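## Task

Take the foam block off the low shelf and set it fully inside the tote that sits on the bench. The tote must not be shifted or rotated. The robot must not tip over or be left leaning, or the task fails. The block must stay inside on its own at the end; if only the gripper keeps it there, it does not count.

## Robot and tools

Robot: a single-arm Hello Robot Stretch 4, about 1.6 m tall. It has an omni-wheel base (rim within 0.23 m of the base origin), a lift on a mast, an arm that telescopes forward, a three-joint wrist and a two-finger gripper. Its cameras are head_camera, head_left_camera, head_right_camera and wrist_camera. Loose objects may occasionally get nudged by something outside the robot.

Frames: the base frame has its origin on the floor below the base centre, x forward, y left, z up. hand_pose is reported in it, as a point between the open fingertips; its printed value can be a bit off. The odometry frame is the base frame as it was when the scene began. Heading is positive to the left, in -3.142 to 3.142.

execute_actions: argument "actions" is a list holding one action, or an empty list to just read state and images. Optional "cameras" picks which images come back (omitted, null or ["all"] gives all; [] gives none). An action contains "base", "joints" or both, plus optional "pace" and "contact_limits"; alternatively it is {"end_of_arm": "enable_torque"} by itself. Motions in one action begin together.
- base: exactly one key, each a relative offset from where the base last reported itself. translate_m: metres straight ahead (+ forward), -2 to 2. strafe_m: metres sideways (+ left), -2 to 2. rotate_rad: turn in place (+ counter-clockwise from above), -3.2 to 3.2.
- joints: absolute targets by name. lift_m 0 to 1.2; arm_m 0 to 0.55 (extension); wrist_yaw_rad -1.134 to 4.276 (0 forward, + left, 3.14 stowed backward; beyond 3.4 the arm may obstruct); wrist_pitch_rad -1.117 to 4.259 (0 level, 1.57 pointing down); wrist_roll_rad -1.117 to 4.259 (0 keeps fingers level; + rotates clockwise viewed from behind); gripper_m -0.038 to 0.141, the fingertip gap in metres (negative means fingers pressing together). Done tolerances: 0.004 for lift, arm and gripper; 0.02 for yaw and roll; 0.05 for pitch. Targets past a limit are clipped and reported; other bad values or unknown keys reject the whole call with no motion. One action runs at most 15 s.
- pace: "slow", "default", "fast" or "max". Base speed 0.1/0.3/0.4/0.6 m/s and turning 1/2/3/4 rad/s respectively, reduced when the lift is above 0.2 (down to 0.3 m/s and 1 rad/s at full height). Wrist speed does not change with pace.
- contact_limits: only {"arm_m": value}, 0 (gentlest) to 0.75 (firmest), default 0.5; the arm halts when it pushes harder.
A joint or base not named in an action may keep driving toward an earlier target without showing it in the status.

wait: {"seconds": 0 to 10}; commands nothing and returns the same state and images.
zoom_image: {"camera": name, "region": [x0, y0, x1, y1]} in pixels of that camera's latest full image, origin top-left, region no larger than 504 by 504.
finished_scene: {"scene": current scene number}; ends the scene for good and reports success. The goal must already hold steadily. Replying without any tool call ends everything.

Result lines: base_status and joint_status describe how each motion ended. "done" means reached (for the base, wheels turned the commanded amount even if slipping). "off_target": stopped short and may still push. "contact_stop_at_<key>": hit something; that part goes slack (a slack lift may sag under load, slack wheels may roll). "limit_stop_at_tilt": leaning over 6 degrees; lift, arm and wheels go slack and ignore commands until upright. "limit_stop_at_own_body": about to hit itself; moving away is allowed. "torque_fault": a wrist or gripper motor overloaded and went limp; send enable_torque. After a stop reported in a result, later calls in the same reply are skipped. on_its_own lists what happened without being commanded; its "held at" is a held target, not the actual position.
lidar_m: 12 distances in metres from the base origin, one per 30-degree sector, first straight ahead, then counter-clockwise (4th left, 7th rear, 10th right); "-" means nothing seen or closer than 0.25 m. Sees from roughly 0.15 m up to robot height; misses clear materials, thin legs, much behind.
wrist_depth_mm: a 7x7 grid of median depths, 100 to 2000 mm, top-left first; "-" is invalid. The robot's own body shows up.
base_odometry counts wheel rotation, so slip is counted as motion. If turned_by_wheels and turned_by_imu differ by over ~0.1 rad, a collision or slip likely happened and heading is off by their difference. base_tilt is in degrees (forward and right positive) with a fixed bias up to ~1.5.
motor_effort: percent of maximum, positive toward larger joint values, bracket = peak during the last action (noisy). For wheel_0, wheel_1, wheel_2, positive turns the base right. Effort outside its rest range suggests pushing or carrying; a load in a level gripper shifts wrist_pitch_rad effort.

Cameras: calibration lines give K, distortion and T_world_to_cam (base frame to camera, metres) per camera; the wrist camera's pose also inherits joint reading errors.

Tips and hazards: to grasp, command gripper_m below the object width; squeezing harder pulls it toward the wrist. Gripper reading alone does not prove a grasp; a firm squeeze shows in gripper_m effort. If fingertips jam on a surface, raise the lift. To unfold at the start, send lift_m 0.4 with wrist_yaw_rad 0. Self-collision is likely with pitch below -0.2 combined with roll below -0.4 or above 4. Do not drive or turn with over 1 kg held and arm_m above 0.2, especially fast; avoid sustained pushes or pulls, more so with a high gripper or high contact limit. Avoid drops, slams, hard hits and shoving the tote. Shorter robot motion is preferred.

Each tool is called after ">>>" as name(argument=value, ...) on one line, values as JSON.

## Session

>>> execute_actions(actions=[])

Scene clock: 0.00 s.
base_odometry: x=+0.000 y=+0.000 heading=+0.000 (m, m, rad; odometry frame)
turned_by_wheels: +0.000 (rad since the last result)
turned_by_imu: +0.000 (rad since the last result)
base_tilt: forward=+0.4 right=-0.5 (deg)
lidar_m: 1.92 1.38 1.35 1.45 2.25 2.18 1.95 0.82 0.81 0.86 1.28 1.91
base_status: not commanded
joint_positions: lift_m=+0.196 arm_m=+0.001 wrist_yaw_rad=+3.132 wrist_pitch_rad=+0.016 wrist_roll_rad=+0.003 gripper_m=+0.057
joint_status: not commanded
motor_effort: lift_m=+19 arm_m=+0 wrist_yaw_rad=-1 wrist_pitch_rad=-7 wrist_roll_rad=+0 gripper_m=-2 wheel_0=+0 wheel_1=+0 wheel_2=+0 (%)
hand_pose: x=-0.1154 y=+0.0902 z=+0.3692 quat_wxyz=(+0.005, -0.008, +0.001, +1.000) (m; base frame)
wrist_depth_mm: - 139 - - - - - / - 117 149 - - - - / - 122 159 - - - - / 130 142 1921 - - - - / 866 1661 1983 - - - 1863 / 878 1366 200 1182 197 1229 1205 / 854 946 917 109 891 831 878
pictures: head_camera, head_left_camera, head_right_camera, wrist_camera
camera_calibration (this result's frames):
wrist_camera: T_world_to_cam=[[-0.0143847, 0.998491, -0.0529933, -0.0597756], [0.075328, -0.051766, -0.995814, 0.426115], [-0.997055, -0.0183163, -0.0744697, 0.144187], [0, 0, 0, 1]] pos_world=[0.110804, 0.0843847, 0.431901]
Images, in order (width x height): head_camera 420x560, head_left_camera 420x672, head_right_camera 420x672, wrist_camera 616x392.

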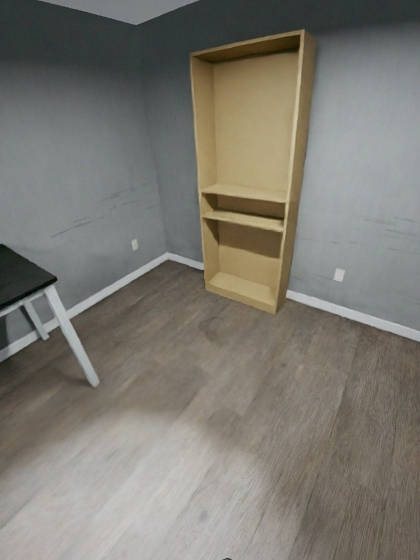

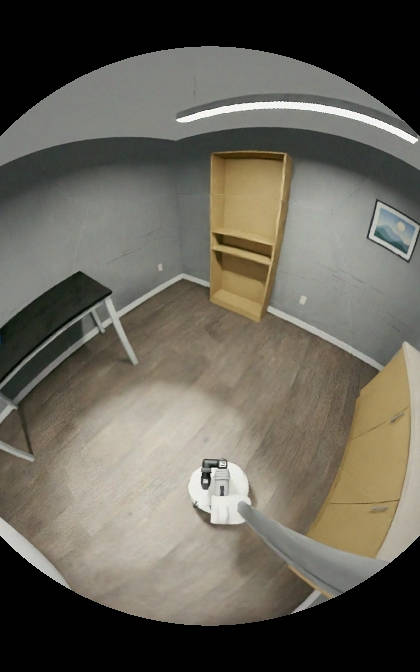

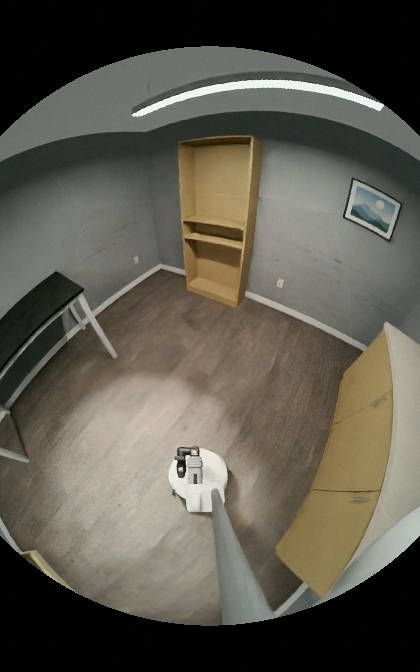

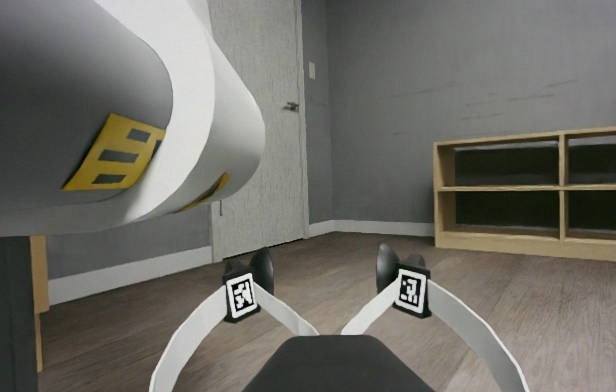

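Low shelf is behind, slightly left.

>>> execute_actions(actions=[{"base":{"rotate_rad":2.7},"joints":{"lift_m":0.65,"wrist_yaw_rad":0,"gripper_m":0.13,"wrist_pitch_rad":0}}])

Scene clock: 4.60 s.
base_odometry: x=+0.000 y=+0.000 heading=+2.700 (m, m, rad; odometry frame)
turned_by_wheels: +2.700 (rad since the last result)
turned_by_imu: +2.690 (rad since the last result)
base_tilt: forward=+0.2 right=-0.6 (deg)
lidar_m: 2.18 1.80 0.80 0.81 0.89 1.46 1.90 1.96 1.38 1.33 1.49 2.20
base_status: done
joint_positions: lift_m=+0.650 arm_m=+0.001 wrist_yaw_rad=+0.000 wrist_pitch_rad=+0.002 wrist_roll_rad=+0.003 gripper_m=+0.130
joint_status: all done
motor_effort: lift_m=+22(26) arm_m=-1(1) wrist_yaw_rad=-1(8) wrist_pitch_rad=-8(10) wrist_roll_rad=+0(0) gripper_m=-1(1) wheel_0=-1(6) wheel_1=-1(5) wheel_2=+0(5) (%)
hand_pose: x=+0.4608 y=-0.0873 z=+0.8273 quat_wxyz=(+1.000, +0.001, +0.001, +0.000) (m; base frame)
wrist_depth_mm: 1756 - - - - - - / 1808 - - - - - - / 1756 - - - - - - / 1756 - - - - - - / 1756 - - - - 1921 - / 1756 - - - 1921 201 - / 1756 1863 1921 110 1863 1708 1808
pictures: head_camera, head_left_camera, head_right_camera, wrist_camera
camera_calibration (this result's frames):
wrist_camera: T_world_to_cam=[[0.0248925, -0.998302, -0.0526595, -0.0427525], [-0.0621015, 0.0510299, -0.996764, 0.902786], [0.997759, 0.0280822, -0.0607258, -0.176975], [0, 0, 0, 1]] pos_world=[0.233707, -0.0837791, 0.886866]
Images, in order (width x height): head_camera 420x560, head_left_camera 420x672, head_right_camera 420x672, wrist_camera 616x392.

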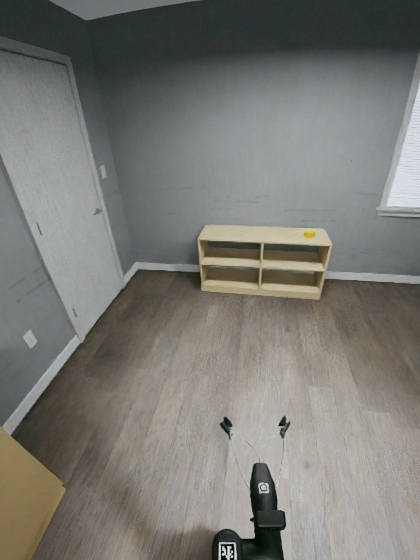

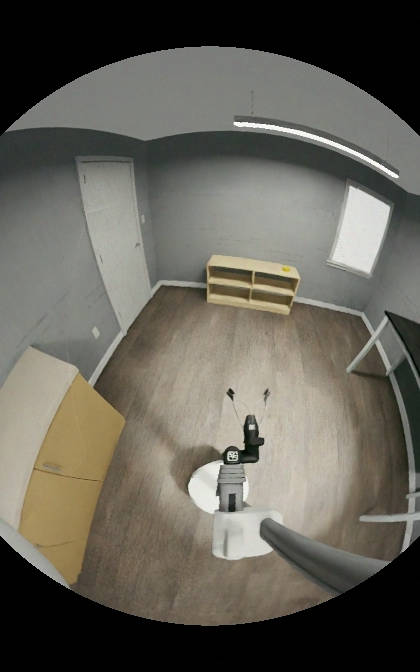

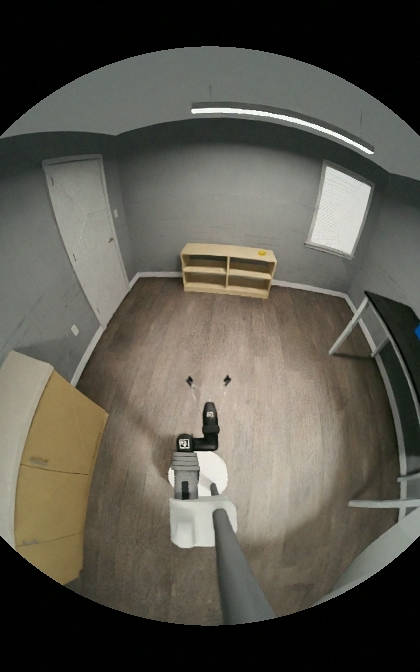

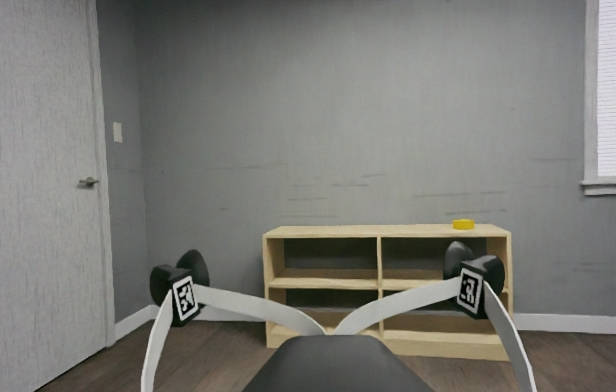

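>>> execute_actions(actions=[{"base":{"translate_m":1.4},"pace":"fast"}], cameras=["head_camera","head_right_camera","wrist_camera"])

Scene clock: 17.30 s.
base_odometry: x=-1.266 y=+0.598 heading=+2.700 (m, m, rad; odometry frame)
turned_by_wheels: +0.000 (rad since the last result)
turned_by_imu: -0.001 (rad since the last result)
base_tilt: forward=+0.3 right=-0.6 (deg)
lidar_m: 0.79 1.34 1.21 1.19 1.27 1.19 3.45 1.96 1.58 1.58 0.99 0.81
base_status: done
joint_positions: lift_m=+0.650 arm_m=+0.001 wrist_yaw_rad=+0.000 wrist_pitch_rad=+0.002 wrist_roll_rad=+0.003 gripper_m=+0.130
joint_status: not commanded
motor_effort: lift_m=+21(22) arm_m=-1(0) wrist_yaw_rad=-1(2) wrist_pitch_rad=-7(8) wrist_roll_rad=+0(0) gripper_m=+0(1) wheel_0=-2(6) wheel_1=-2(6) wheel_2=+0(12) (%)
hand_pose: x=+0.4608 y=-0.0874 z=+0.8273 quat_wxyz=(+1.000, +0.001, +0.001, +0.000) (m; base frame)
wrist_depth_mm: 1118 1078 1025 991 960 931 891 / 1118 1078 1042 991 946 917 891 / 1118 1078 1042 1008 976 931 904 / 1138 1098 1060 1008 976 946 904 / 1160 1078 1042 1025 991 931 917 / 1138 1118 732 842 707 200 788 / 1182 1118 723 109 609 609 603
pictures: head_camera, head_right_camera, wrist_camera
camera_calibration (this result's frames):
wrist_camera: T_world_to_cam=[[0.024659, -0.998308, -0.0526594, -0.0427097], [-0.0620896, 0.0510443, -0.996764, 0.902834], [0.997766, 0.0278488, -0.0607258, -0.176974], [0, 0, 0, 1]] pos_world=[0.233688, -0.0837934, 0.886917]
Images, in order (width x height): head_camera 420x560, head_right_camera 420x672, wrist_camera 616x392.

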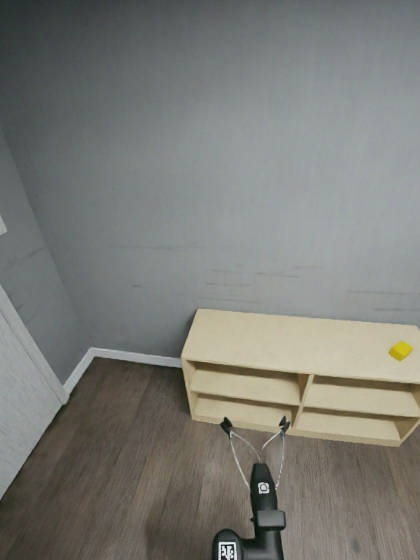

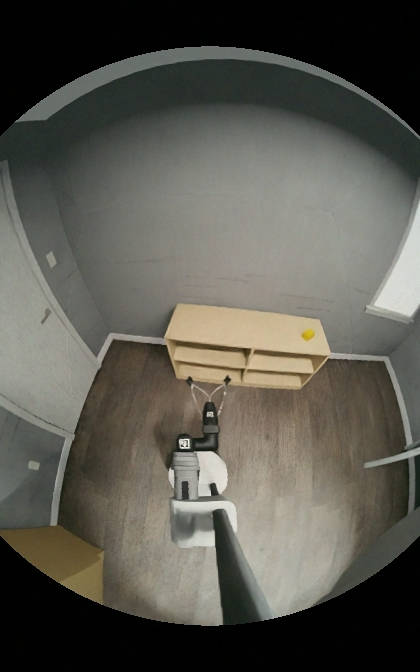

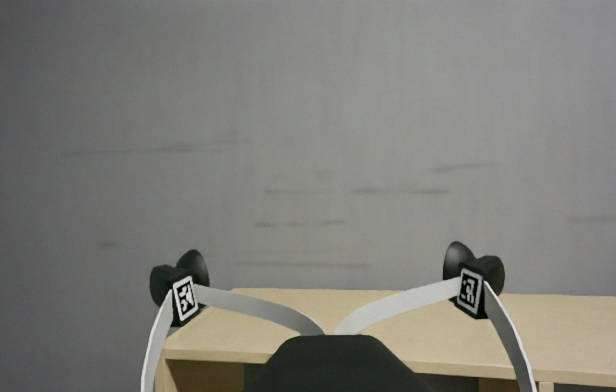

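>>> execute_actions(actions=[{"base":{"rotate_rad":-0.18}}], cameras=[])

>>> execute_actions(actions=[{"base":{"strafe_m":-0.72}}], cameras=["head_camera","wrist_camera"])

>>> execute_actions(actions=[{"joints":{"wrist_pitch_rad":0.5}}], cameras=["wrist_camera"])

Scene clock: 25.77 s.
base_odometry: x=-1.266 y=+0.598 heading=+2.519 (m, m, rad; odometry frame)
turned_by_wheels: -0.180 (rad since the last result)
turned_by_imu: -0.179 (rad since the last result)
base_tilt: forward=+0.3 right=-0.5 (deg)
lidar_m: 0.81 0.84 1.28 1.20 1.29 1.19 2.25 2.34 1.65 1.55 1.19 0.86
base_status: done
joint_positions: lift_m=+0.650 arm_m=+0.001 wrist_yaw_rad=+0.000 wrist_pitch_rad=+0.002 wrist_roll_rad=+0.003 gripper_m=+0.130
joint_status: not commanded
motor_effort: lift_m=+21(21) arm_m=-1(1) wrist_yaw_rad=+0(1) wrist_pitch_rad=-8(8) wrist_roll_rad=+0(0) gripper_m=+0(1) wheel_0=+0(1) wheel_1=+0(4) wheel_2=-1(4) (%)
hand_pose: x=+0.4607 y=-0.0874 z=+0.8273 quat_wxyz=(+1.000, +0.001, +0.001, +0.000) (m; base frame)
wrist_depth_mm: 976 991 976 991 1008 1008 991 / 976 991 991 991 1008 1008 991 / 991 991 1008 1008 1008 1008 1025 / 1008 991 1008 1008 1008 1008 1008 / 1008 1008 1008 1025 1025 1025 1025 / 1008 878 732 831 707 200 788 / 1025 691 676 109 621 1025 1025
pictures: none
No camera images: the call's "cameras" was empty. Leave "cameras" out to get every camera's image.

Scene clock: 29.50 s.
base_odometry: x=-0.846 y=+1.183 heading=+2.520 (m, m, rad; odometry frame)
turned_by_wheels: +0.000 (rad since the last result)
turned_by_imu: -0.002 (rad since the last result)
base_tilt: forward=+0.3 right=-0.5 (deg)
lidar_m: 0.82 0.86 1.19 1.90 1.67 1.87 3.21 1.27 0.89 0.83 1.81 1.28
base_status: done
joint_positions: lift_m=+0.650 arm_m=+0.001 wrist_yaw_rad=+0.000 wrist_pitch_rad=+0.002 wrist_roll_rad=+0.003 gripper_m=+0.130
joint_status: not commanded
motor_effort: lift_m=+21(21) arm_m=-1(1) wrist_yaw_rad=+0(0) wrist_pitch_rad=-8(7) wrist_roll_rad=+0(0) gripper_m=+0(1) wheel_0=-1(3) wheel_1=+2(8) wheel_2=-1(2) (%)
hand_pose: x=+0.4607 y=-0.0874 z=+0.8273 quat_wxyz=(+1.000, +0.001, +0.001, +0.000) (m; base frame)
wrist_depth_mm: 991 1008 1008 1008 1008 1025 1008 / 1008 1008 1025 1025 1025 1025 1025 / 1008 1008 1008 1025 1025 1025 1025 / 1008 1008 1025 1025 1042 1042 1025 / 1025 1042 1042 1042 1025 1042 1060 / 917 831 723 831 1042 200 1060 / 676 683 676 109 1042 1060 1060
pictures: head_camera, wrist_camera
camera_calibration (this result's frames):
wrist_camera: T_world_to_cam=[[0.0245318, -0.998311, -0.0526594, -0.042687], [-0.0620831, 0.0510523, -0.996764, 0.902846], [0.997769, 0.0277216, -0.0607258, -0.176974], [0, 0, 0, 1]] pos_world=[0.233677, -0.0838013, 0.88693]
Images, in order (width x height): head_camera 420x560, wrist_camera 616x392.

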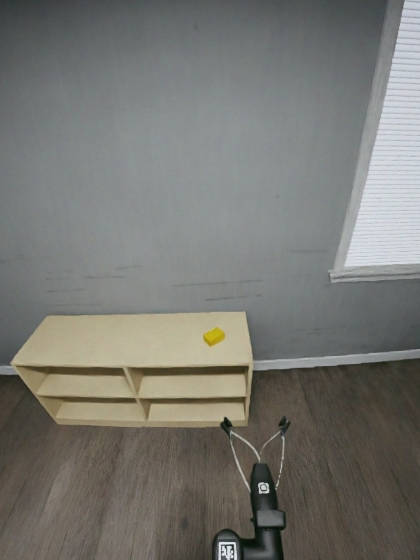

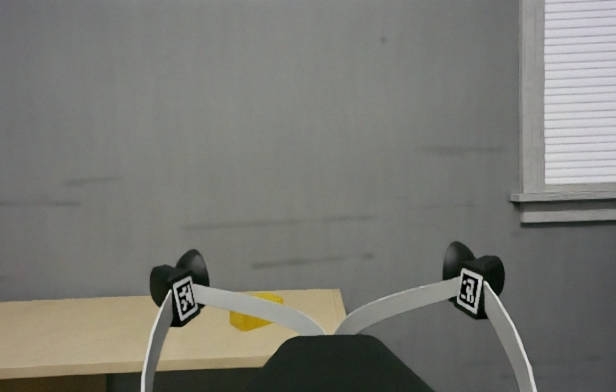

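Scene clock: 30.33 s.
base_odometry: x=-0.846 y=+1.183 heading=+2.520 (m, m, rad; odometry frame)
turned_by_wheels: +0.000 (rad since the last result)
turned_by_imu: +0.000 (rad since the last result)
base_tilt: forward=+0.2 right=-0.5 (deg)
lidar_m: 0.81 0.86 1.15 1.92 1.68 1.84 3.21 1.26 0.88 0.85 1.78 1.28
base_status: not commanded
joint_positions: lift_m=+0.650 arm_m=+0.001 wrist_yaw_rad=+0.000 wrist_pitch_rad=+0.502 wrist_roll_rad=+0.003 gripper_m=+0.130
joint_status: all done
motor_effort: lift_m=+21(21) arm_m=-1(1) wrist_yaw_rad=+0(0) wrist_pitch_rad=-6(6) wrist_roll_rad=+0(0) gripper_m=+2(2) wheel_0=-1(1) wheel_1=+2(2) wheel_2=-1(1) (%)
hand_pose: x=+0.4252 y=-0.0874 z=+0.6893 quat_wxyz=(+0.969, +0.001, +0.248, +0.000) (m; base frame)
wrist_depth_mm: 917 931 917 931 946 946 946 / 946 960 946 904 1008 1025 1008 / 707 691 715 699 1078 1098 1098 / 778 991 1008 946 1182 1182 1205 / 788 809 842 820 1255 1255 1229 / 1008 976 946 976 1042 200 1078 / 931 931 917 110 946 917 946
pictures: wrist_camera
camera_calibration (this result's frames):
wrist_camera: T_world_to_cam=[[-0.00368264, -0.99831, -0.0580035, -0.033402], [-0.531783, 0.0510774, -0.845339, 0.85837], [0.846873, 0.0277322, -0.531072, 0.238475], [0, 0, 0, 1]] pos_world=[0.254386, -0.0838022, 0.850324]
Images, in order (width x height): wrist_camera 616x392.

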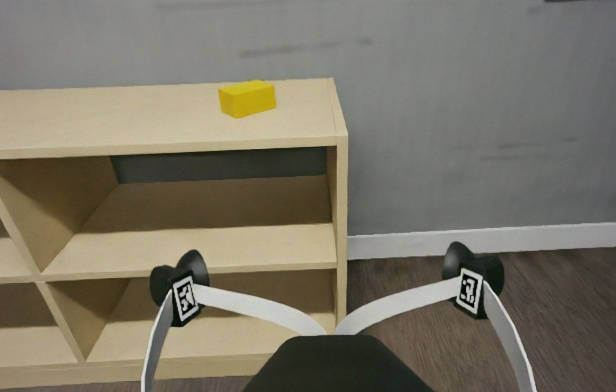

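>>> execute_actions(actions=[{"base":{"strafe_m":0.11},"joints":{"lift_m":0.95,"wrist_pitch_rad":1.5}}], cameras=[])

>>> execute_actions(actions=[{"base":{"translate_m":0.42},"joints":{"arm_m":0.35}}], cameras=["wrist_camera","head_right_camera"])

Scene clock: 40.27 s.
base_odometry: x=-0.910 y=+1.094 heading=+2.519 (m, m, rad; odometry frame)
turned_by_wheels: +0.000 (rad since the last result)
turned_by_imu: +0.000 (rad since the last result)
base_tilt: forward=+0.3 right=-0.4 (deg)
lidar_m: 0.81 0.87 1.16 1.80 1.57 1.70 3.22 1.44 1.02 0.96 1.80 0.85
base_status: done
joint_positions: lift_m=+0.950 arm_m=+0.001 wrist_yaw_rad=+0.000 wrist_pitch_rad=+1.500 wrist_roll_rad=+0.003 gripper_m=+0.130
joint_status: all done
motor_effort: lift_m=+22(21) arm_m=-1(1) wrist_yaw_rad=+0(0) wrist_pitch_rad=-1(4) wrist_roll_rad=+0(0) gripper_m=-1(1) wheel_0=-1(7) wheel_1=-1(8) wheel_2=+0(1) (%)
hand_pose: x=+0.1926 y=-0.0874 z=+0.8402 quat_wxyz=(+0.732, +0.001, +0.682, -0.001) (m; base frame)
wrist_depth_mm: 1098 1098 1098 1078 1078 1060 1060 / 1078 1098 1078 1078 1078 1060 1060 / 1078 1078 1078 1060 1060 1060 1060 / 1098 1078 1078 1060 1060 1042 1060 / 1078 1078 854 842 1060 1042 1042 / 1060 1060 866 842 1042 200 1042 / 1060 1060 854 109 1042 1025 1042
pictures: none
No camera images: the call's "cameras" was empty. Leave "cameras" out to get every camera's image.

Scene clock: 43.17 s.
base_odometry: x=-1.251 y=+1.339 heading=+2.519 (m, m, rad; odometry frame)
turned_by_wheels: +0.000 (rad since the last result)
turned_by_imu: +0.000 (rad since the last result)
base_tilt: forward=+0.3 right=-0.5 (deg)
lidar_m: 0.39 0.41 0.59 1.81 1.87 1.90 3.70 1.43 1.01 1.59 1.17 0.42
base_status: done
joint_positions: lift_m=+0.950 arm_m=+0.349 wrist_yaw_rad=+0.000 wrist_pitch_rad=+1.500 wrist_roll_rad=+0.003 gripper_m=+0.130
joint_status: all done
motor_effort: lift_m=+21(21) arm_m=+7(8) wrist_yaw_rad=+0(1) wrist_pitch_rad=-1(2) wrist_roll_rad=+0(0) gripper_m=+2(0) wheel_0=-2(6) wheel_1=-1(4) wheel_2=-1(9) (%)
hand_pose: x=+0.5401 y=-0.0874 z=+0.8402 quat_wxyz=(+0.732, +0.001, +0.682, -0.001) (m; base frame)
wrist_depth_mm: 488 496 504 500 508 597 627 / 477 469 469 466 459 878 960 / 469 469 466 462 462 1060 1060 / 469 466 466 418 455 1042 1042 / 466 462 462 455 452 1060 1042 / 466 462 455 455 452 200 1042 / 1078 1042 1060 110 1042 1042 1042
pictures: head_right_camera, wrist_camera
camera_calibration (this result's frames):
wrist_camera: T_world_to_cam=[[-0.0505225, -0.99832, -0.0283649, -0.023815], [-0.998648, 0.0508469, -0.0108329, 0.597977], [0.012257, 0.0277793, -0.999539, 1.06572], [0, 0, 0, 1]] pos_world=[0.582903, -0.0837851, 1.07103]
Images, in order (width x height): head_right_camera 420x672, wrist_camera 616x392.

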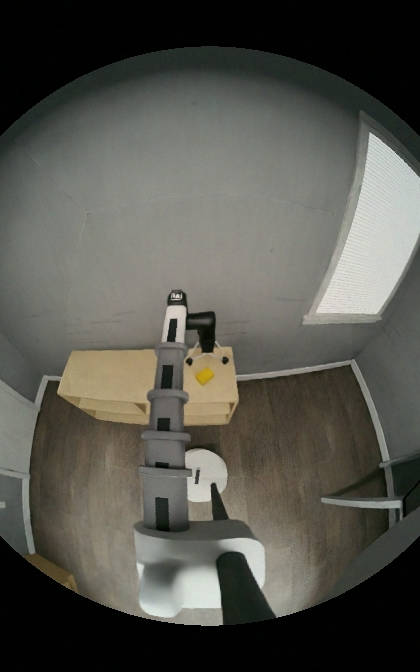

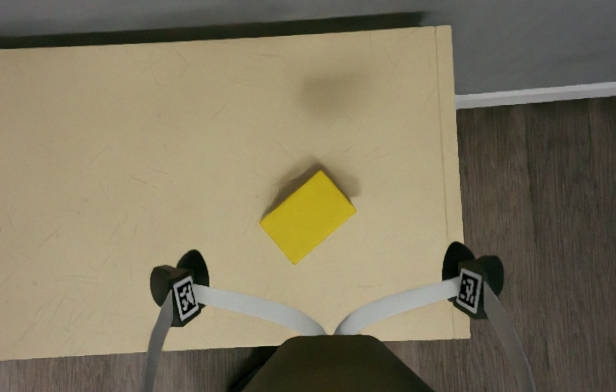

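>>> execute_actions(actions=[{"base":{"strafe_m":0.015},"joints":{"arm_m":0.39,"wrist_pitch_rad":1.57,"wrist_roll_rad":0.92,"lift_m":0.85}}], cameras=["wrist_camera","head_right_camera"])

Scene clock: 50.63 s.
base_odometry: x=-1.260 y=+1.327 heading=+2.519 (m, m, rad; odometry frame)
turned_by_wheels: +0.000 (rad since the last result)
turned_by_imu: +0.000 (rad since the last result)
base_tilt: forward=+0.3 right=-0.4 (deg)
lidar_m: 0.39 0.41 0.60 1.80 1.86 1.90 3.68 1.45 1.06 1.58 1.15 0.43
base_status: done
joint_positions: lift_m=+0.850 arm_m=+0.389 wrist_yaw_rad=+0.000 wrist_pitch_rad=+1.570 wrist_roll_rad=+0.920 gripper_m=+0.130
joint_status: all done
motor_effort: lift_m=+16(25) arm_m=+7(6) wrist_yaw_rad=+0(0) wrist_pitch_rad=+0(0) wrist_roll_rad=+1(5) gripper_m=+0(0) wheel_0=-1(9) wheel_1=-1(8) wheel_2=-1(2) (%)
hand_pose: x=+0.5599 y=-0.0874 z=+0.7400 quat_wxyz=(+0.634, +0.314, +0.633, -0.314) (m; base frame)
wrist_depth_mm: 310 382 351 351 946 931 931 / 342 359 355 353 349 931 917 / 379 359 355 353 353 351 931 / 384 362 359 312 353 351 946 / 366 364 362 314 357 351 946 / 368 366 362 357 357 200 946 / 370 368 366 110 359 750 750
pictures: head_right_camera, wrist_camera
camera_calibration (this result's frames):
wrist_camera: T_world_to_cam=[[-0.824334, -0.565528, -0.02553, 0.443352], [-0.565966, 0.8223, 0.0592007, 0.390082], [-0.0124864, 0.0632502, -0.99792, 0.981041], [0, 0, 0, 1]] pos_world=[0.598494, -0.132088, 0.967225]
Images, in order (width x height): head_right_camera 420x672, wrist_camera 616x392.

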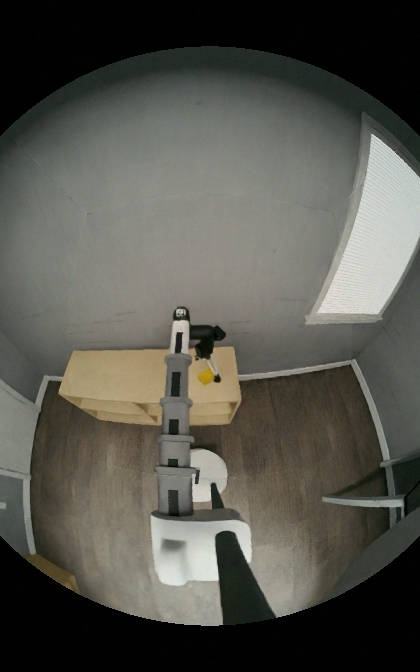

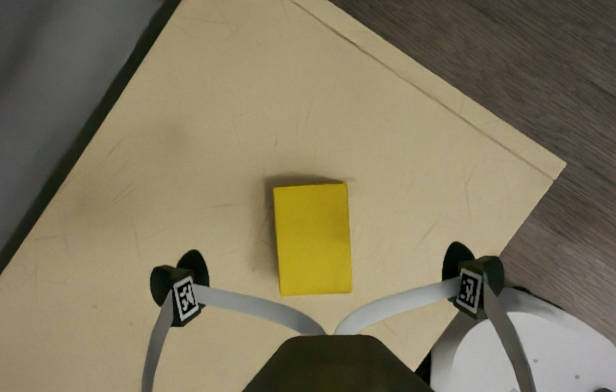

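>>> execute_actions(actions=[{"joints":{"arm_m":0.40,"lift_m":0.75},"pace":"slow"}], cameras=["wrist_camera"])

Scene clock: 59.10 s.
base_odometry: x=-1.260 y=+1.327 heading=+2.519 (m, m, rad; odometry frame)
turned_by_wheels: +0.000 (rad since the last result)
turned_by_imu: +0.000 (rad since the last result)
base_tilt: forward=+0.4 right=-0.5 (deg)
lidar_m: 0.40 0.43 0.59 1.81 1.88 1.89 3.70 1.42 1.03 1.63 1.15 0.43
base_status: not commanded
joint_positions: lift_m=+0.750 arm_m=+0.399 wrist_yaw_rad=+0.000 wrist_pitch_rad=+1.570 wrist_roll_rad=+0.920 gripper_m=+0.130
joint_status: all done
motor_effort: lift_m=+15(11) arm_m=+7(8) wrist_yaw_rad=+0(0) wrist_pitch_rad=+0(1) wrist_roll_rad=+1(2) gripper_m=-2(2) wheel_0=-1(0) wheel_1=-1(1) wheel_2=-1(1) (%)
hand_pose: x=+0.5699 y=-0.0874 z=+0.6400 quat_wxyz=(+0.634, +0.314, +0.633, -0.314) (m; base frame)
wrist_depth_mm: 290 256 254 253 250 831 820 / 286 257 256 254 252 251 831 / 260 259 257 256 253 253 250 / 262 260 258 246 255 253 252 / 264 262 259 213 256 254 253 / 266 265 260 213 213 200 256 / 266 264 263 109 259 257 647
pictures: wrist_camera
camera_calibration (this result's frames):
wrist_camera: T_world_to_cam=[[-0.824337, -0.565524, -0.0255066, 0.448994], [-0.56596, 0.822303, 0.0592168, 0.401623], [-0.0125144, 0.0632503, -0.997919, 0.88141], [0, 0, 0, 1]] pos_world=[0.608455, -0.132088, 0.867245]
Images, in order (width x height): wrist_camera 616x392.

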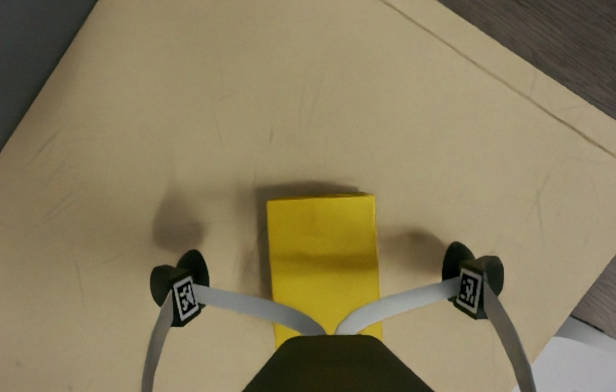

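>>> execute_actions(actions=[{"joints":{"lift_m":0.735},"pace":"slow"}], cameras=[])

>>> execute_actions(actions=[{"joints":{"gripper_m":0.015}}], cameras=[])

>>> execute_actions(actions=[{"joints":{"lift_m":1.0}}], cameras=["wrist_camera","head_right_camera","head_left_camera"])

Scene clock: 64.63 s.
base_odometry: x=-1.260 y=+1.327 heading=+2.519 (m, m, rad; odometry frame)
turned_by_wheels: +0.000 (rad since the last result)
turned_by_imu: +0.000 (rad since the last result)
base_tilt: forward=+0.3 right=-0.5 (deg)
lidar_m: 0.40 0.43 0.58 1.81 1.86 1.86 3.68 1.43 1.06 1.59 1.16 0.43
base_status: not commanded
joint_positions: lift_m=+0.735 arm_m=+0.399 wrist_yaw_rad=+0.000 wrist_pitch_rad=+1.570 wrist_roll_rad=+0.920 gripper_m=+0.130
joint_status: all done
motor_effort: lift_m=+13(11) arm_m=+7(7) wrist_yaw_rad=-1(0) wrist_pitch_rad=-2(1) wrist_roll_rad=+1(2) gripper_m=-1(1) wheel_0=-1(1) wheel_1=-1(1) wheel_2=-1(1) (%)
hand_pose: x=+0.5697 y=-0.0874 z=+0.6252 quat_wxyz=(+0.634, +0.314, +0.634, -0.314) (m; base frame)
wrist_depth_mm: 279 242 240 239 237 237 831 / 246 244 242 239 239 237 236 / 247 245 244 242 239 238 236 / 249 246 244 242 241 240 237 / 250 248 246 200 243 241 240 / 252 250 247 200 200 205 241 / 253 252 249 109 245 244 640
pictures: none
No camera images: the call's "cameras" was empty. Leave "cameras" out to get every camera's image.

Scene clock: 66.70 s.
base_odometry: x=-1.260 y=+1.327 heading=+2.519 (m, m, rad; odometry frame)
turned_by_wheels: +0.000 (rad since the last result)
turned_by_imu: +0.000 (rad since the last result)
base_tilt: forward=+0.3 right=-0.5 (deg)
lidar_m: 0.40 0.42 0.58 1.78 1.88 1.90 3.72 1.43 1.05 1.61 1.14 0.41
base_status: not commanded
joint_positions: lift_m=+0.735 arm_m=+0.399 wrist_yaw_rad=+0.000 wrist_pitch_rad=+1.570 wrist_roll_rad=+0.920 gripper_m=+0.015
joint_status: all done
motor_effort: lift_m=+15(15) arm_m=+7(7) wrist_yaw_rad=+0(2) wrist_pitch_rad=-2(12) wrist_roll_rad=+1(1) gripper_m=-15(16) wheel_0=-1(1) wheel_1=-1(1) wheel_2=-1(1) (%)
hand_pose: x=+0.5697 y=-0.0874 z=+0.6250 quat_wxyz=(+0.634, +0.314, +0.633, -0.314) (m; base frame)
wrist_depth_mm: 279 241 239 237 236 234 820 / 244 243 240 238 237 236 236 / 245 244 242 240 238 237 235 / 247 246 243 241 240 237 236 / 248 247 245 191 195 239 238 / 249 248 189 192 191 181 240 / 251 249 248 109 243 242 634
pictures: none
No camera images: the call's "cameras" was empty. Leave "cameras" out to get every camera's image.

Scene clock: 68.87 s.
base_odometry: x=-1.260 y=+1.327 heading=+2.519 (m, m, rad; odometry frame)
turned_by_wheels: +0.000 (rad since the last result)
turned_by_imu: +0.000 (rad since the last result)
base_tilt: forward=+0.4 right=-0.6 (deg)
lidar_m: 0.41 0.41 0.58 1.79 1.87 1.89 3.69 1.42 1.05 1.60 1.15 0.42
base_status: not commanded
joint_positions: lift_m=+1.000 arm_m=+0.399 wrist_yaw_rad=+0.000 wrist_pitch_rad=+1.570 wrist_roll_rad=+0.920 gripper_m=+0.015
joint_status: all done
motor_effort: lift_m=+22(21) arm_m=+7(7) wrist_yaw_rad=+0(0) wrist_pitch_rad=-2(2) wrist_roll_rad=+1(1) gripper_m=-16(16) wheel_0=-1(1) wheel_1=-1(1) wheel_2=-1(1) (%)
hand_pose: x=+0.5698 y=-0.0874 z=+0.8894 quat_wxyz=(+0.634, +0.314, +0.633, -0.314) (m; base frame)
wrist_depth_mm: 297 384 512 917 1078 1078 1078 / 329 439 504 500 1078 1078 1078 / 368 508 504 504 500 1098 1078 / 418 512 508 504 500 1098 1078 / 488 512 508 191 195 1098 1078 / 521 521 189 192 191 181 1098 / 525 521 517 109 904 904 904
pictures: head_left_camera, head_right_camera, wrist_camera
camera_calibration (this result's frames):
wrist_camera: T_world_to_cam=[[-0.824602, -0.565156, -0.0251229, 0.455103], [-0.565566, 0.822556, 0.0594803, 0.386349], [-0.0129507, 0.0632561, -0.997913, 1.13058], [0, 0, 0, 1]] pos_world=[0.608427, -0.132105, 1.11667]
Images, in order (width x height): head_left_camera 420x672, head_right_camera 420x672, wrist_camera 616x392.

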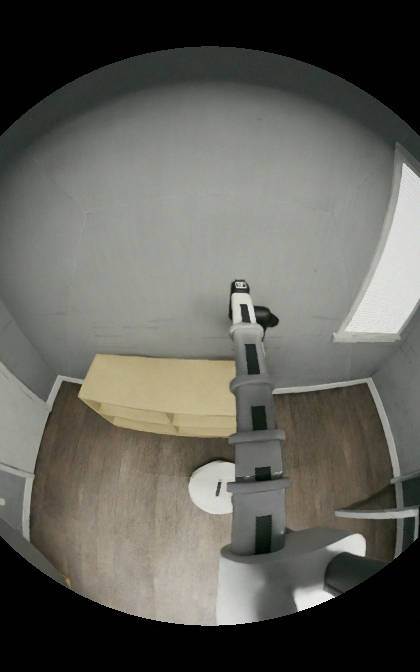

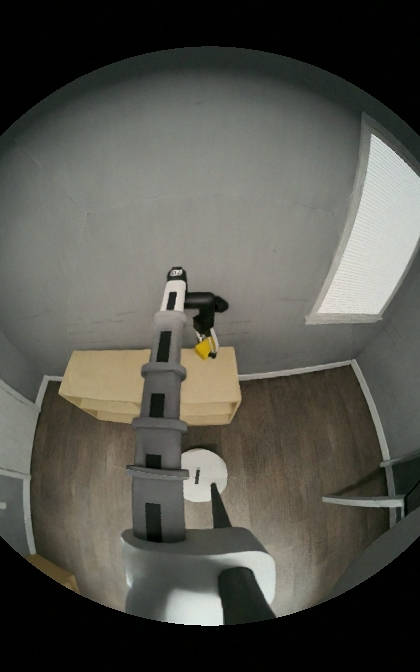

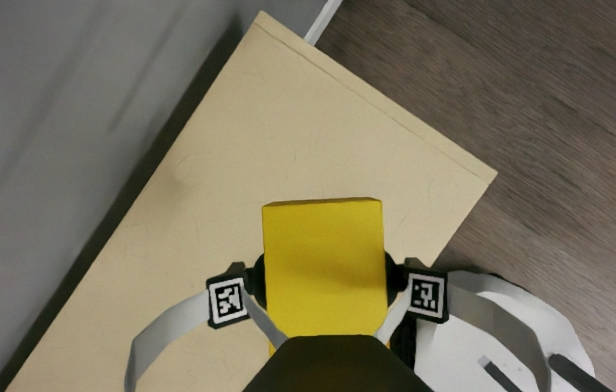

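Held. Back off, then turn to the bench on the right.

>>> execute_actions(actions=[{"base":{"translate_m":-0.3},"joints":{"lift_m":1.2,"arm_m":0.0}}], cameras=[])

>>> execute_actions(actions=[{"base":{"rotate_rad":-1.57}}], cameras=["head_camera","head_right_camera","head_left_camera"])

Scene clock: 74.70 s.
base_odometry: x=-1.016 y=+1.152 heading=+2.519 (m, m, rad; odometry frame)
turned_by_wheels: +0.000 (rad since the last result)
turned_by_imu: +0.000 (rad since the last result)
base_tilt: forward=+0.3 right=-0.5 (deg)
lidar_m: 0.70 0.72 1.04 1.81 1.65 1.69 3.66 1.46 1.00 0.95 1.61 0.72
base_status: done
joint_positions: lift_m=+1.199 arm_m=+0.003 wrist_yaw_rad=+0.000 wrist_pitch_rad=+1.570 wrist_roll_rad=+0.920 gripper_m=+0.015
joint_status: all done
joint sent to its limit — the command would take arm_m past its lower limit, so that joint was sent only as far as its limit.
motor_effort: lift_m=+22(23) arm_m=-8(8) wrist_yaw_rad=+0(1) wrist_pitch_rad=-2(2) wrist_roll_rad=+1(1) gripper_m=-16(16) wheel_0=+1(7) wheel_1=+1(5) wheel_2=-1(9) (%)
hand_pose: x=+0.1735 y=-0.0874 z=+1.0885 quat_wxyz=(+0.634, +0.314, +0.633, -0.314) (m; base frame)
wrist_depth_mm: 707 960 1281 1281 1281 1281 1255 / 715 976 1281 1308 1281 1281 1255 / 976 1229 1308 1281 1308 1281 1255 / 991 1336 1336 1308 1281 1281 1281 / 1281 1336 1336 191 194 1308 1308 / 1281 1336 189 193 191 181 1308 / 1336 1366 1366 110 1308 1308 1281
pictures: none
No camera images: the call's "cameras" was empty. Leave "cameras" out to get every camera's image.

Scene clock: 77.57 s.
base_odometry: x=-1.016 y=+1.152 heading=+0.949 (m, m, rad; odometry frame)
turned_by_wheels: -1.570 (rad since the last result)
turned_by_imu: -1.564 (rad since the last result)
base_tilt: forward=+0.2 right=-0.6 (deg)
lidar_m: 0.99 1.58 0.74 0.68 0.74 1.05 1.81 1.66 1.67 3.30 1.43 1.00
base_status: done
joint_positions: lift_m=+1.199 arm_m=+0.003 wrist_yaw_rad=+0.000 wrist_pitch_rad=+1.570 wrist_roll_rad=+0.920 gripper_m=+0.015
joint_status: not commanded
motor_effort: lift_m=+22(22) arm_m=-7(7) wrist_yaw_rad=+1(0) wrist_pitch_rad=-2(2) wrist_roll_rad=+1(1) gripper_m=-17(16) wheel_0=+1(0) wheel_1=+1(4) wheel_2=-1(3) (%)
hand_pose: x=+0.1736 y=-0.0874 z=+1.0885 quat_wxyz=(+0.634, +0.314, +0.633, -0.314) (m; base frame)
wrist_depth_mm: 1308 1308 1308 1308 1255 1255 1255 / 1308 1308 1308 1308 1281 1281 1281 / 1336 1308 1308 1308 1281 1281 1255 / 1336 1336 1308 1308 1308 1308 1281 / 1366 1308 1336 191 195 1281 1281 / 1336 1336 189 192 191 181 1308 / 1366 1336 1336 109 1308 1336 1308
pictures: head_camera, head_left_camera, head_right_camera
Images, in order (width x height): head_camera 420x560, head_left_camera 420x672, head_right_camera 420x672.

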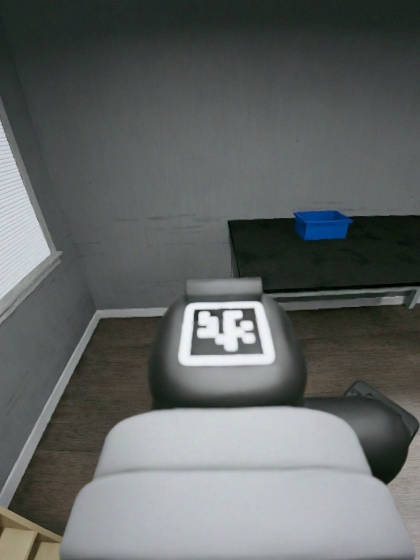

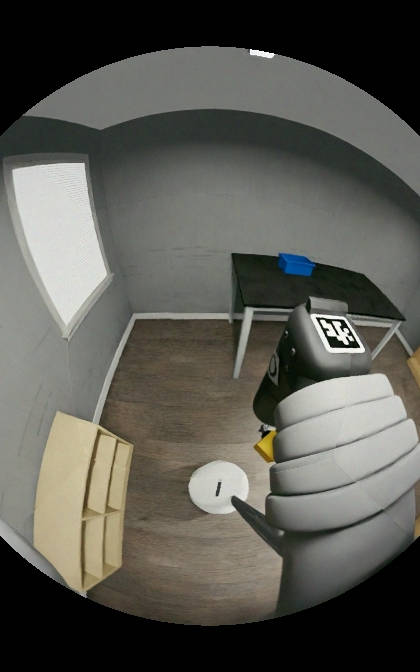

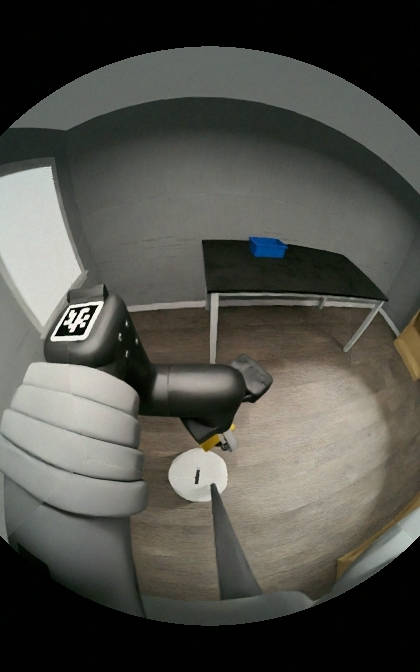

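>>> execute_actions(actions=[{"base":{"strafe_m":-0.6},"joints":{"wrist_pitch_rad":0.5,"wrist_roll_rad":0.0}}], cameras=[])

>>> execute_actions(actions=[{"base":{"translate_m":0.55}}], cameras=["wrist_camera","head_right_camera","head_left_camera"])

Scene clock: 86.97 s.
base_odometry: x=-0.529 y=+0.802 heading=+0.949 (m, m, rad; odometry frame)
turned_by_wheels: +0.000 (rad since the last result)
turned_by_imu: -0.002 (rad since the last result)
base_tilt: forward=+0.4 right=-0.5 (deg)
lidar_m: 0.97 1.02 1.79 1.29 1.38 1.89 1.78 1.32 1.66 2.70 1.47 1.03
base_status: done
joint_positions: lift_m=+1.199 arm_m=+0.003 wrist_yaw_rad=+0.000 wrist_pitch_rad=+0.503 wrist_roll_rad=+0.000 gripper_m=+0.015
joint_status: all done
motor_effort: lift_m=+22(22) arm_m=-7(7) wrist_yaw_rad=-1(1) wrist_pitch_rad=-8(11) wrist_roll_rad=-1(6) gripper_m=-18(17) wheel_0=+0(9) wheel_1=+2(8) wheel_2=-1(3) (%)
hand_pose: x=+0.4262 y=-0.0874 z=+1.2380 quat_wxyz=(+0.969, +0.000, +0.249, +0.000) (m; base frame)
wrist_depth_mm: 1537 1537 1499 1576 1537 1537 1576 / 1618 1661 1618 1430 1618 1661 1618 / 1708 1708 1281 1229 1205 1182 1160 / 1921 976 960 931 960 946 960 / - 1060 - 191 194 - - / 1863 1756 189 192 191 181 1808 / 1576 1537 1576 110 1537 1537 1499
pictures: none
No camera images: the call's "cameras" was empty. Leave "cameras" out to get every camera's image.

Scene clock: 90.27 s.
base_odometry: x=-0.209 y=+1.249 heading=+0.949 (m, m, rad; odometry frame)
turned_by_wheels: +0.000 (rad since the last result)
turned_by_imu: +0.000 (rad since the last result)
base_tilt: forward=+0.3 right=-0.6 (deg)
lidar_m: 0.43 0.45 0.63 1.32 1.36 1.88 2.36 1.83 2.42 2.65 0.67 0.45
base_status: done
joint_positions: lift_m=+1.199 arm_m=+0.003 wrist_yaw_rad=+0.000 wrist_pitch_rad=+0.503 wrist_roll_rad=+0.000 gripper_m=+0.015
joint_status: not commanded
motor_effort: lift_m=+21(21) arm_m=-7(7) wrist_yaw_rad=-1(0) wrist_pitch_rad=-7(9) wrist_roll_rad=-1(1) gripper_m=-16(16) wheel_0=+0(3) wheel_1=+1(4) wheel_2=+1(11) (%)
hand_pose: x=+0.4262 y=-0.0874 z=+1.2381 quat_wxyz=(+0.969, +0.000, +0.249, +0.000) (m; base frame)
wrist_depth_mm: 1042 1025 1042 1042 1042 1060 1098 / 1098 1098 1118 1118 1138 1138 1160 / 1182 1182 1160 976 1182 1182 1160 / 1255 976 917 798 878 904 891 / 788 778 768 191 194 741 732 / 661 647 189 192 191 181 615 / 569 544 554 110 544 535 521
pictures: head_left_camera, head_right_camera, wrist_camera
camera_calibration (this result's frames):
wrist_camera: T_world_to_cam=[[-0.00248751, -0.99843, -0.055967, -0.00457427], [-0.5326, 0.0486915, -0.844965, 1.32253], [0.846363, 0.0277062, -0.531885, 0.530261], [0, 0, 0, 1]] pos_world=[0.255572, -0.0836544, 1.39927]
Images, in order (width x height): head_left_camera 420x672, head_right_camera 420x672, wrist_camera 616x392.

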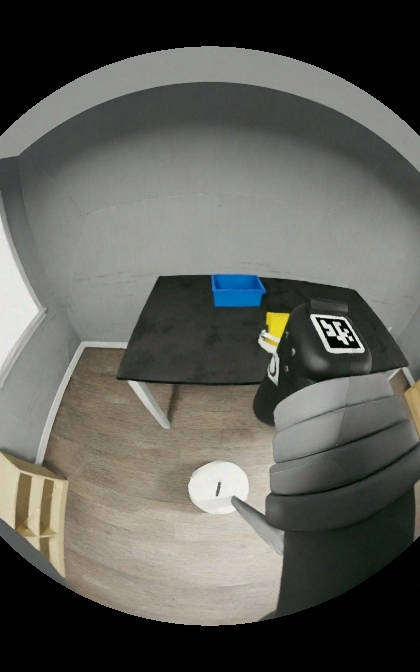

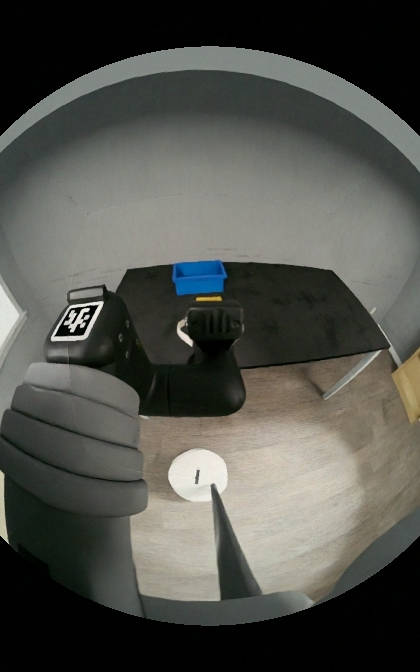

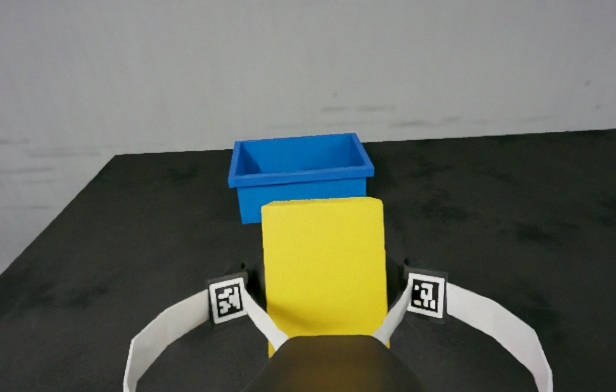

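>>> execute_actions(actions=[{"base":{"strafe_m":0.04},"joints":{"wrist_pitch_rad":1.0,"arm_m":0.3},"pace":"slow"}], cameras=[])

>>> execute_actions(actions=[{"base":{"translate_m":0.18},"joints":{"arm_m":0.54},"pace":"slow"}], cameras=["wrist_camera","head_right_camera"])

Scene clock: 103.00 s.
base_odometry: x=-0.241 y=+1.272 heading=+0.949 (m, m, rad; odometry frame)
turned_by_wheels: +0.000 (rad since the last result)
turned_by_imu: +0.000 (rad since the last result)
base_tilt: forward=+0.3 right=-0.5 (deg)
lidar_m: 0.42 0.43 0.62 1.30 1.31 1.81 2.37 1.84 2.41 2.68 0.65 0.47
base_status: done
joint_positions: lift_m=+1.199 arm_m=+0.299 wrist_yaw_rad=+0.000 wrist_pitch_rad=+1.001 wrist_roll_rad=+0.000 gripper_m=+0.015
joint_status: all done
motor_effort: lift_m=+21(22) arm_m=+7(7) wrist_yaw_rad=-1(0) wrist_pitch_rad=-5(6) wrist_roll_rad=+0(1) gripper_m=-19(17) wheel_0=+0(4) wheel_1=+1(6) wheel_2=+0(1) (%)
hand_pose: x=+0.6252 y=-0.0874 z=+1.1341 quat_wxyz=(+0.877, +0.000, +0.480, +0.000) (m; base frame)
wrist_depth_mm: 707 707 634 634 517 661 661 / 634 627 574 544 585 603 591 / 580 569 569 559 554 544 544 / 525 521 517 517 508 504 500 / 484 484 477 191 194 462 462 / 449 445 189 192 191 180 430 / 418 410 415 109 404 402 397
pictures: none
No camera images: the call's "cameras" was empty. Leave "cameras" out to get every camera's image.

Scene clock: 106.67 s.
base_odometry: x=-0.136 y=+1.419 heading=+0.949 (m, m, rad; odometry frame)
turned_by_wheels: +0.000 (rad since the last result)
turned_by_imu: +0.000 (rad since the last result)
base_tilt: forward=+0.3 right=-0.5 (deg)
lidar_m: 0.25 0.27 0.34 1.66 1.34 1.78 2.55 2.00 2.65 1.20 0.39 0.27
base_status: done
joint_positions: lift_m=+1.199 arm_m=+0.539 wrist_yaw_rad=+0.000 wrist_pitch_rad=+1.001 wrist_roll_rad=+0.000 gripper_m=+0.015
joint_status: all done
motor_effort: lift_m=+21(21) arm_m=+7(7) wrist_yaw_rad=+0(0) wrist_pitch_rad=-5(4) wrist_roll_rad=+0(0) gripper_m=-16(18) wheel_0=+1(3) wheel_1=+0(4) wheel_2=-1(4) (%)
hand_pose: x=+0.8651 y=-0.0874 z=+1.1341 quat_wxyz=(+0.877, +0.000, +0.480, +0.000) (m; base frame)
wrist_depth_mm: 459 462 469 473 480 488 500 / 525 535 544 549 559 574 574 / 580 569 564 564 554 549 539 / 525 521 517 517 387 496 496 / 484 473 377 191 195 384 459 / 449 436 189 192 191 181 427 / 418 314 402 109 402 353 397
pictures: head_right_camera, wrist_camera
camera_calibration (this result's frames):
wrist_camera: T_world_to_cam=[[-0.0289606, -0.998432, -0.0478954, 0.00442918], [-0.8719, 0.0486645, -0.487259, 1.35627], [0.488826, 0.0276487, -0.871943, 0.798443], [0, 0, 0, 1]] pos_world=[0.792362, -0.083656, 1.35726]
Images, in order (width x height): head_right_camera 420x672, wrist_camera 616x392.

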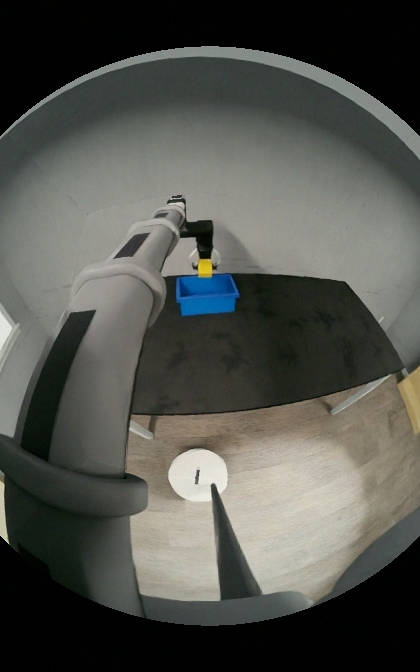

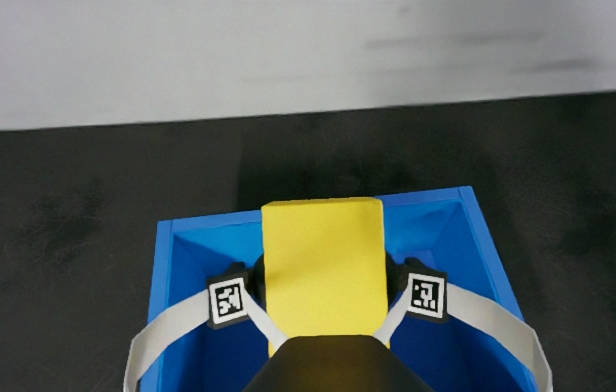

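>>> execute_actions(actions=[{"base":{"translate_m":0.04},"joints":{"arm_m":0.548,"wrist_pitch_rad":1.25},"pace":"slow"}], cameras=["wrist_camera"])

>>> execute_actions(actions=[{"joints":{"lift_m":1.11},"pace":"slow"}], cameras=["wrist_camera","head_right_camera"])

Scene clock: 114.60 s.
base_odometry: x=-0.113 y=+1.451 heading=+0.950 (m, m, rad; odometry frame)
turned_by_wheels: +0.000 (rad since the last result)
turned_by_imu: +0.000 (rad since the last result)
base_tilt: forward=+0.2 right=-0.5 (deg)
lidar_m: 0.25 0.25 0.32 1.66 1.36 1.82 2.59 2.05 2.72 0.99 0.32 0.25
base_status: done
joint_positions: lift_m=+1.199 arm_m=+0.547 wrist_yaw_rad=+0.000 wrist_pitch_rad=+1.251 wrist_roll_rad=+0.000 gripper_m=+0.015
joint_status: all done
motor_effort: lift_m=+21(22) arm_m=+7(7) wrist_yaw_rad=-1(0) wrist_pitch_rad=-3(3) wrist_roll_rad=+0(0) gripper_m=-16(15) wheel_0=+1(4) wheel_1=+2(5) wheel_2=-1(6) (%)
hand_pose: x=+0.8084 y=-0.0874 z=+1.1032 quat_wxyz=(+0.811, +0.000, +0.585, +0.000) (m; base frame)
wrist_depth_mm: 504 504 500 504 496 492 492 / 492 488 480 477 473 469 469 / 466 466 462 351 351 357 445 / 449 442 397 373 427 351 430 / 430 421 415 191 194 336 413 / 415 407 189 192 191 181 397 / 399 301 364 110 278 278 379
pictures: wrist_camera
camera_calibration (this result's frames):
wrist_camera: T_world_to_cam=[[-0.039881, -0.998433, -0.0392667, 0.0006157], [-0.965152, 0.048664, -0.257126, 1.11328], [0.258634, 0.0276439, -0.96558, 1.08865], [0, 0, 0, 1]] pos_world=[0.792942, -0.0836562, 1.33746]
Images, in order (width x height): wrist_camera 616x392.

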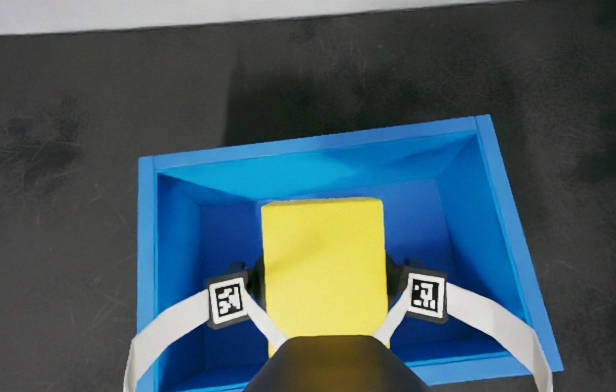

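Scene clock: 116.23 s.
base_odometry: x=-0.113 y=+1.451 heading=+0.950 (m, m, rad; odometry frame)
turned_by_wheels: +0.000 (rad since the last result)
turned_by_imu: +0.000 (rad since the last result)
base_tilt: forward=+0.3 right=-0.5 (deg)
lidar_m: 0.25 0.25 0.31 1.64 1.36 1.80 2.38 2.05 2.73 1.01 0.32 0.25
base_status: not commanded
joint_positions: lift_m=+1.110 arm_m=+0.547 wrist_yaw_rad=+0.000 wrist_pitch_rad=+1.251 wrist_roll_rad=+0.000 gripper_m=+0.015
joint_status: all done
motor_effort: lift_m=+15(23) arm_m=+7(7) wrist_yaw_rad=+0(1) wrist_pitch_rad=-2(3) wrist_roll_rad=+0(0) gripper_m=-17(15) wheel_0=+1(0) wheel_1=+2(2) wheel_2=-1(1) (%)
hand_pose: x=+0.8084 y=-0.0874 z=+1.0146 quat_wxyz=(+0.811, +0.000, +0.585, +0.000) (m; base frame)
wrist_depth_mm: 404 402 402 397 394 389 387 / 389 387 384 248 247 249 362 / 370 252 281 298 319 297 236 / 353 273 345 343 342 324 229 / 338 264 334 191 195 322 236 / 325 237 189 192 191 181 242 / 314 218 309 109 263 229 193
pictures: head_right_camera, wrist_camera
camera_calibration (this result's frames):
wrist_camera: T_world_to_cam=[[-0.0398855, -0.998433, -0.0392622, -0.00286442], [-0.965181, 0.048664, -0.257018, 1.09039], [0.258526, 0.0276439, -0.965609, 1.00325], [0, 0, 0, 1]] pos_world=[0.792939, -0.0836562, 1.24888]
Images, in order (width x height): head_right_camera 420x672, wrist_camera 616x392.

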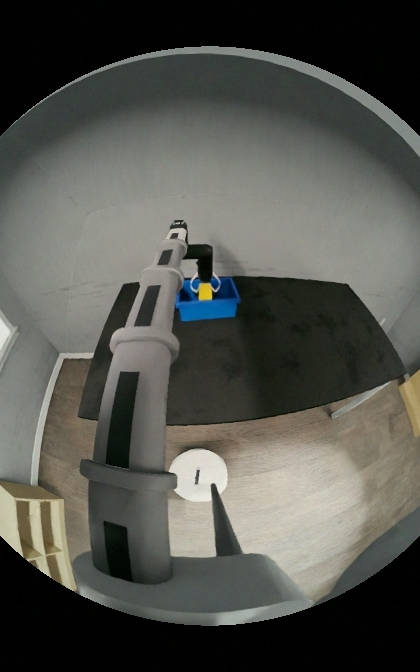

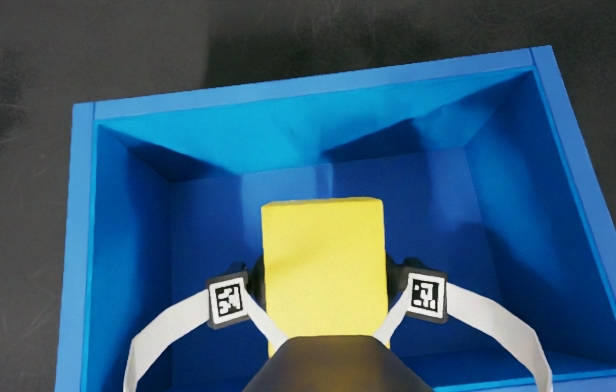

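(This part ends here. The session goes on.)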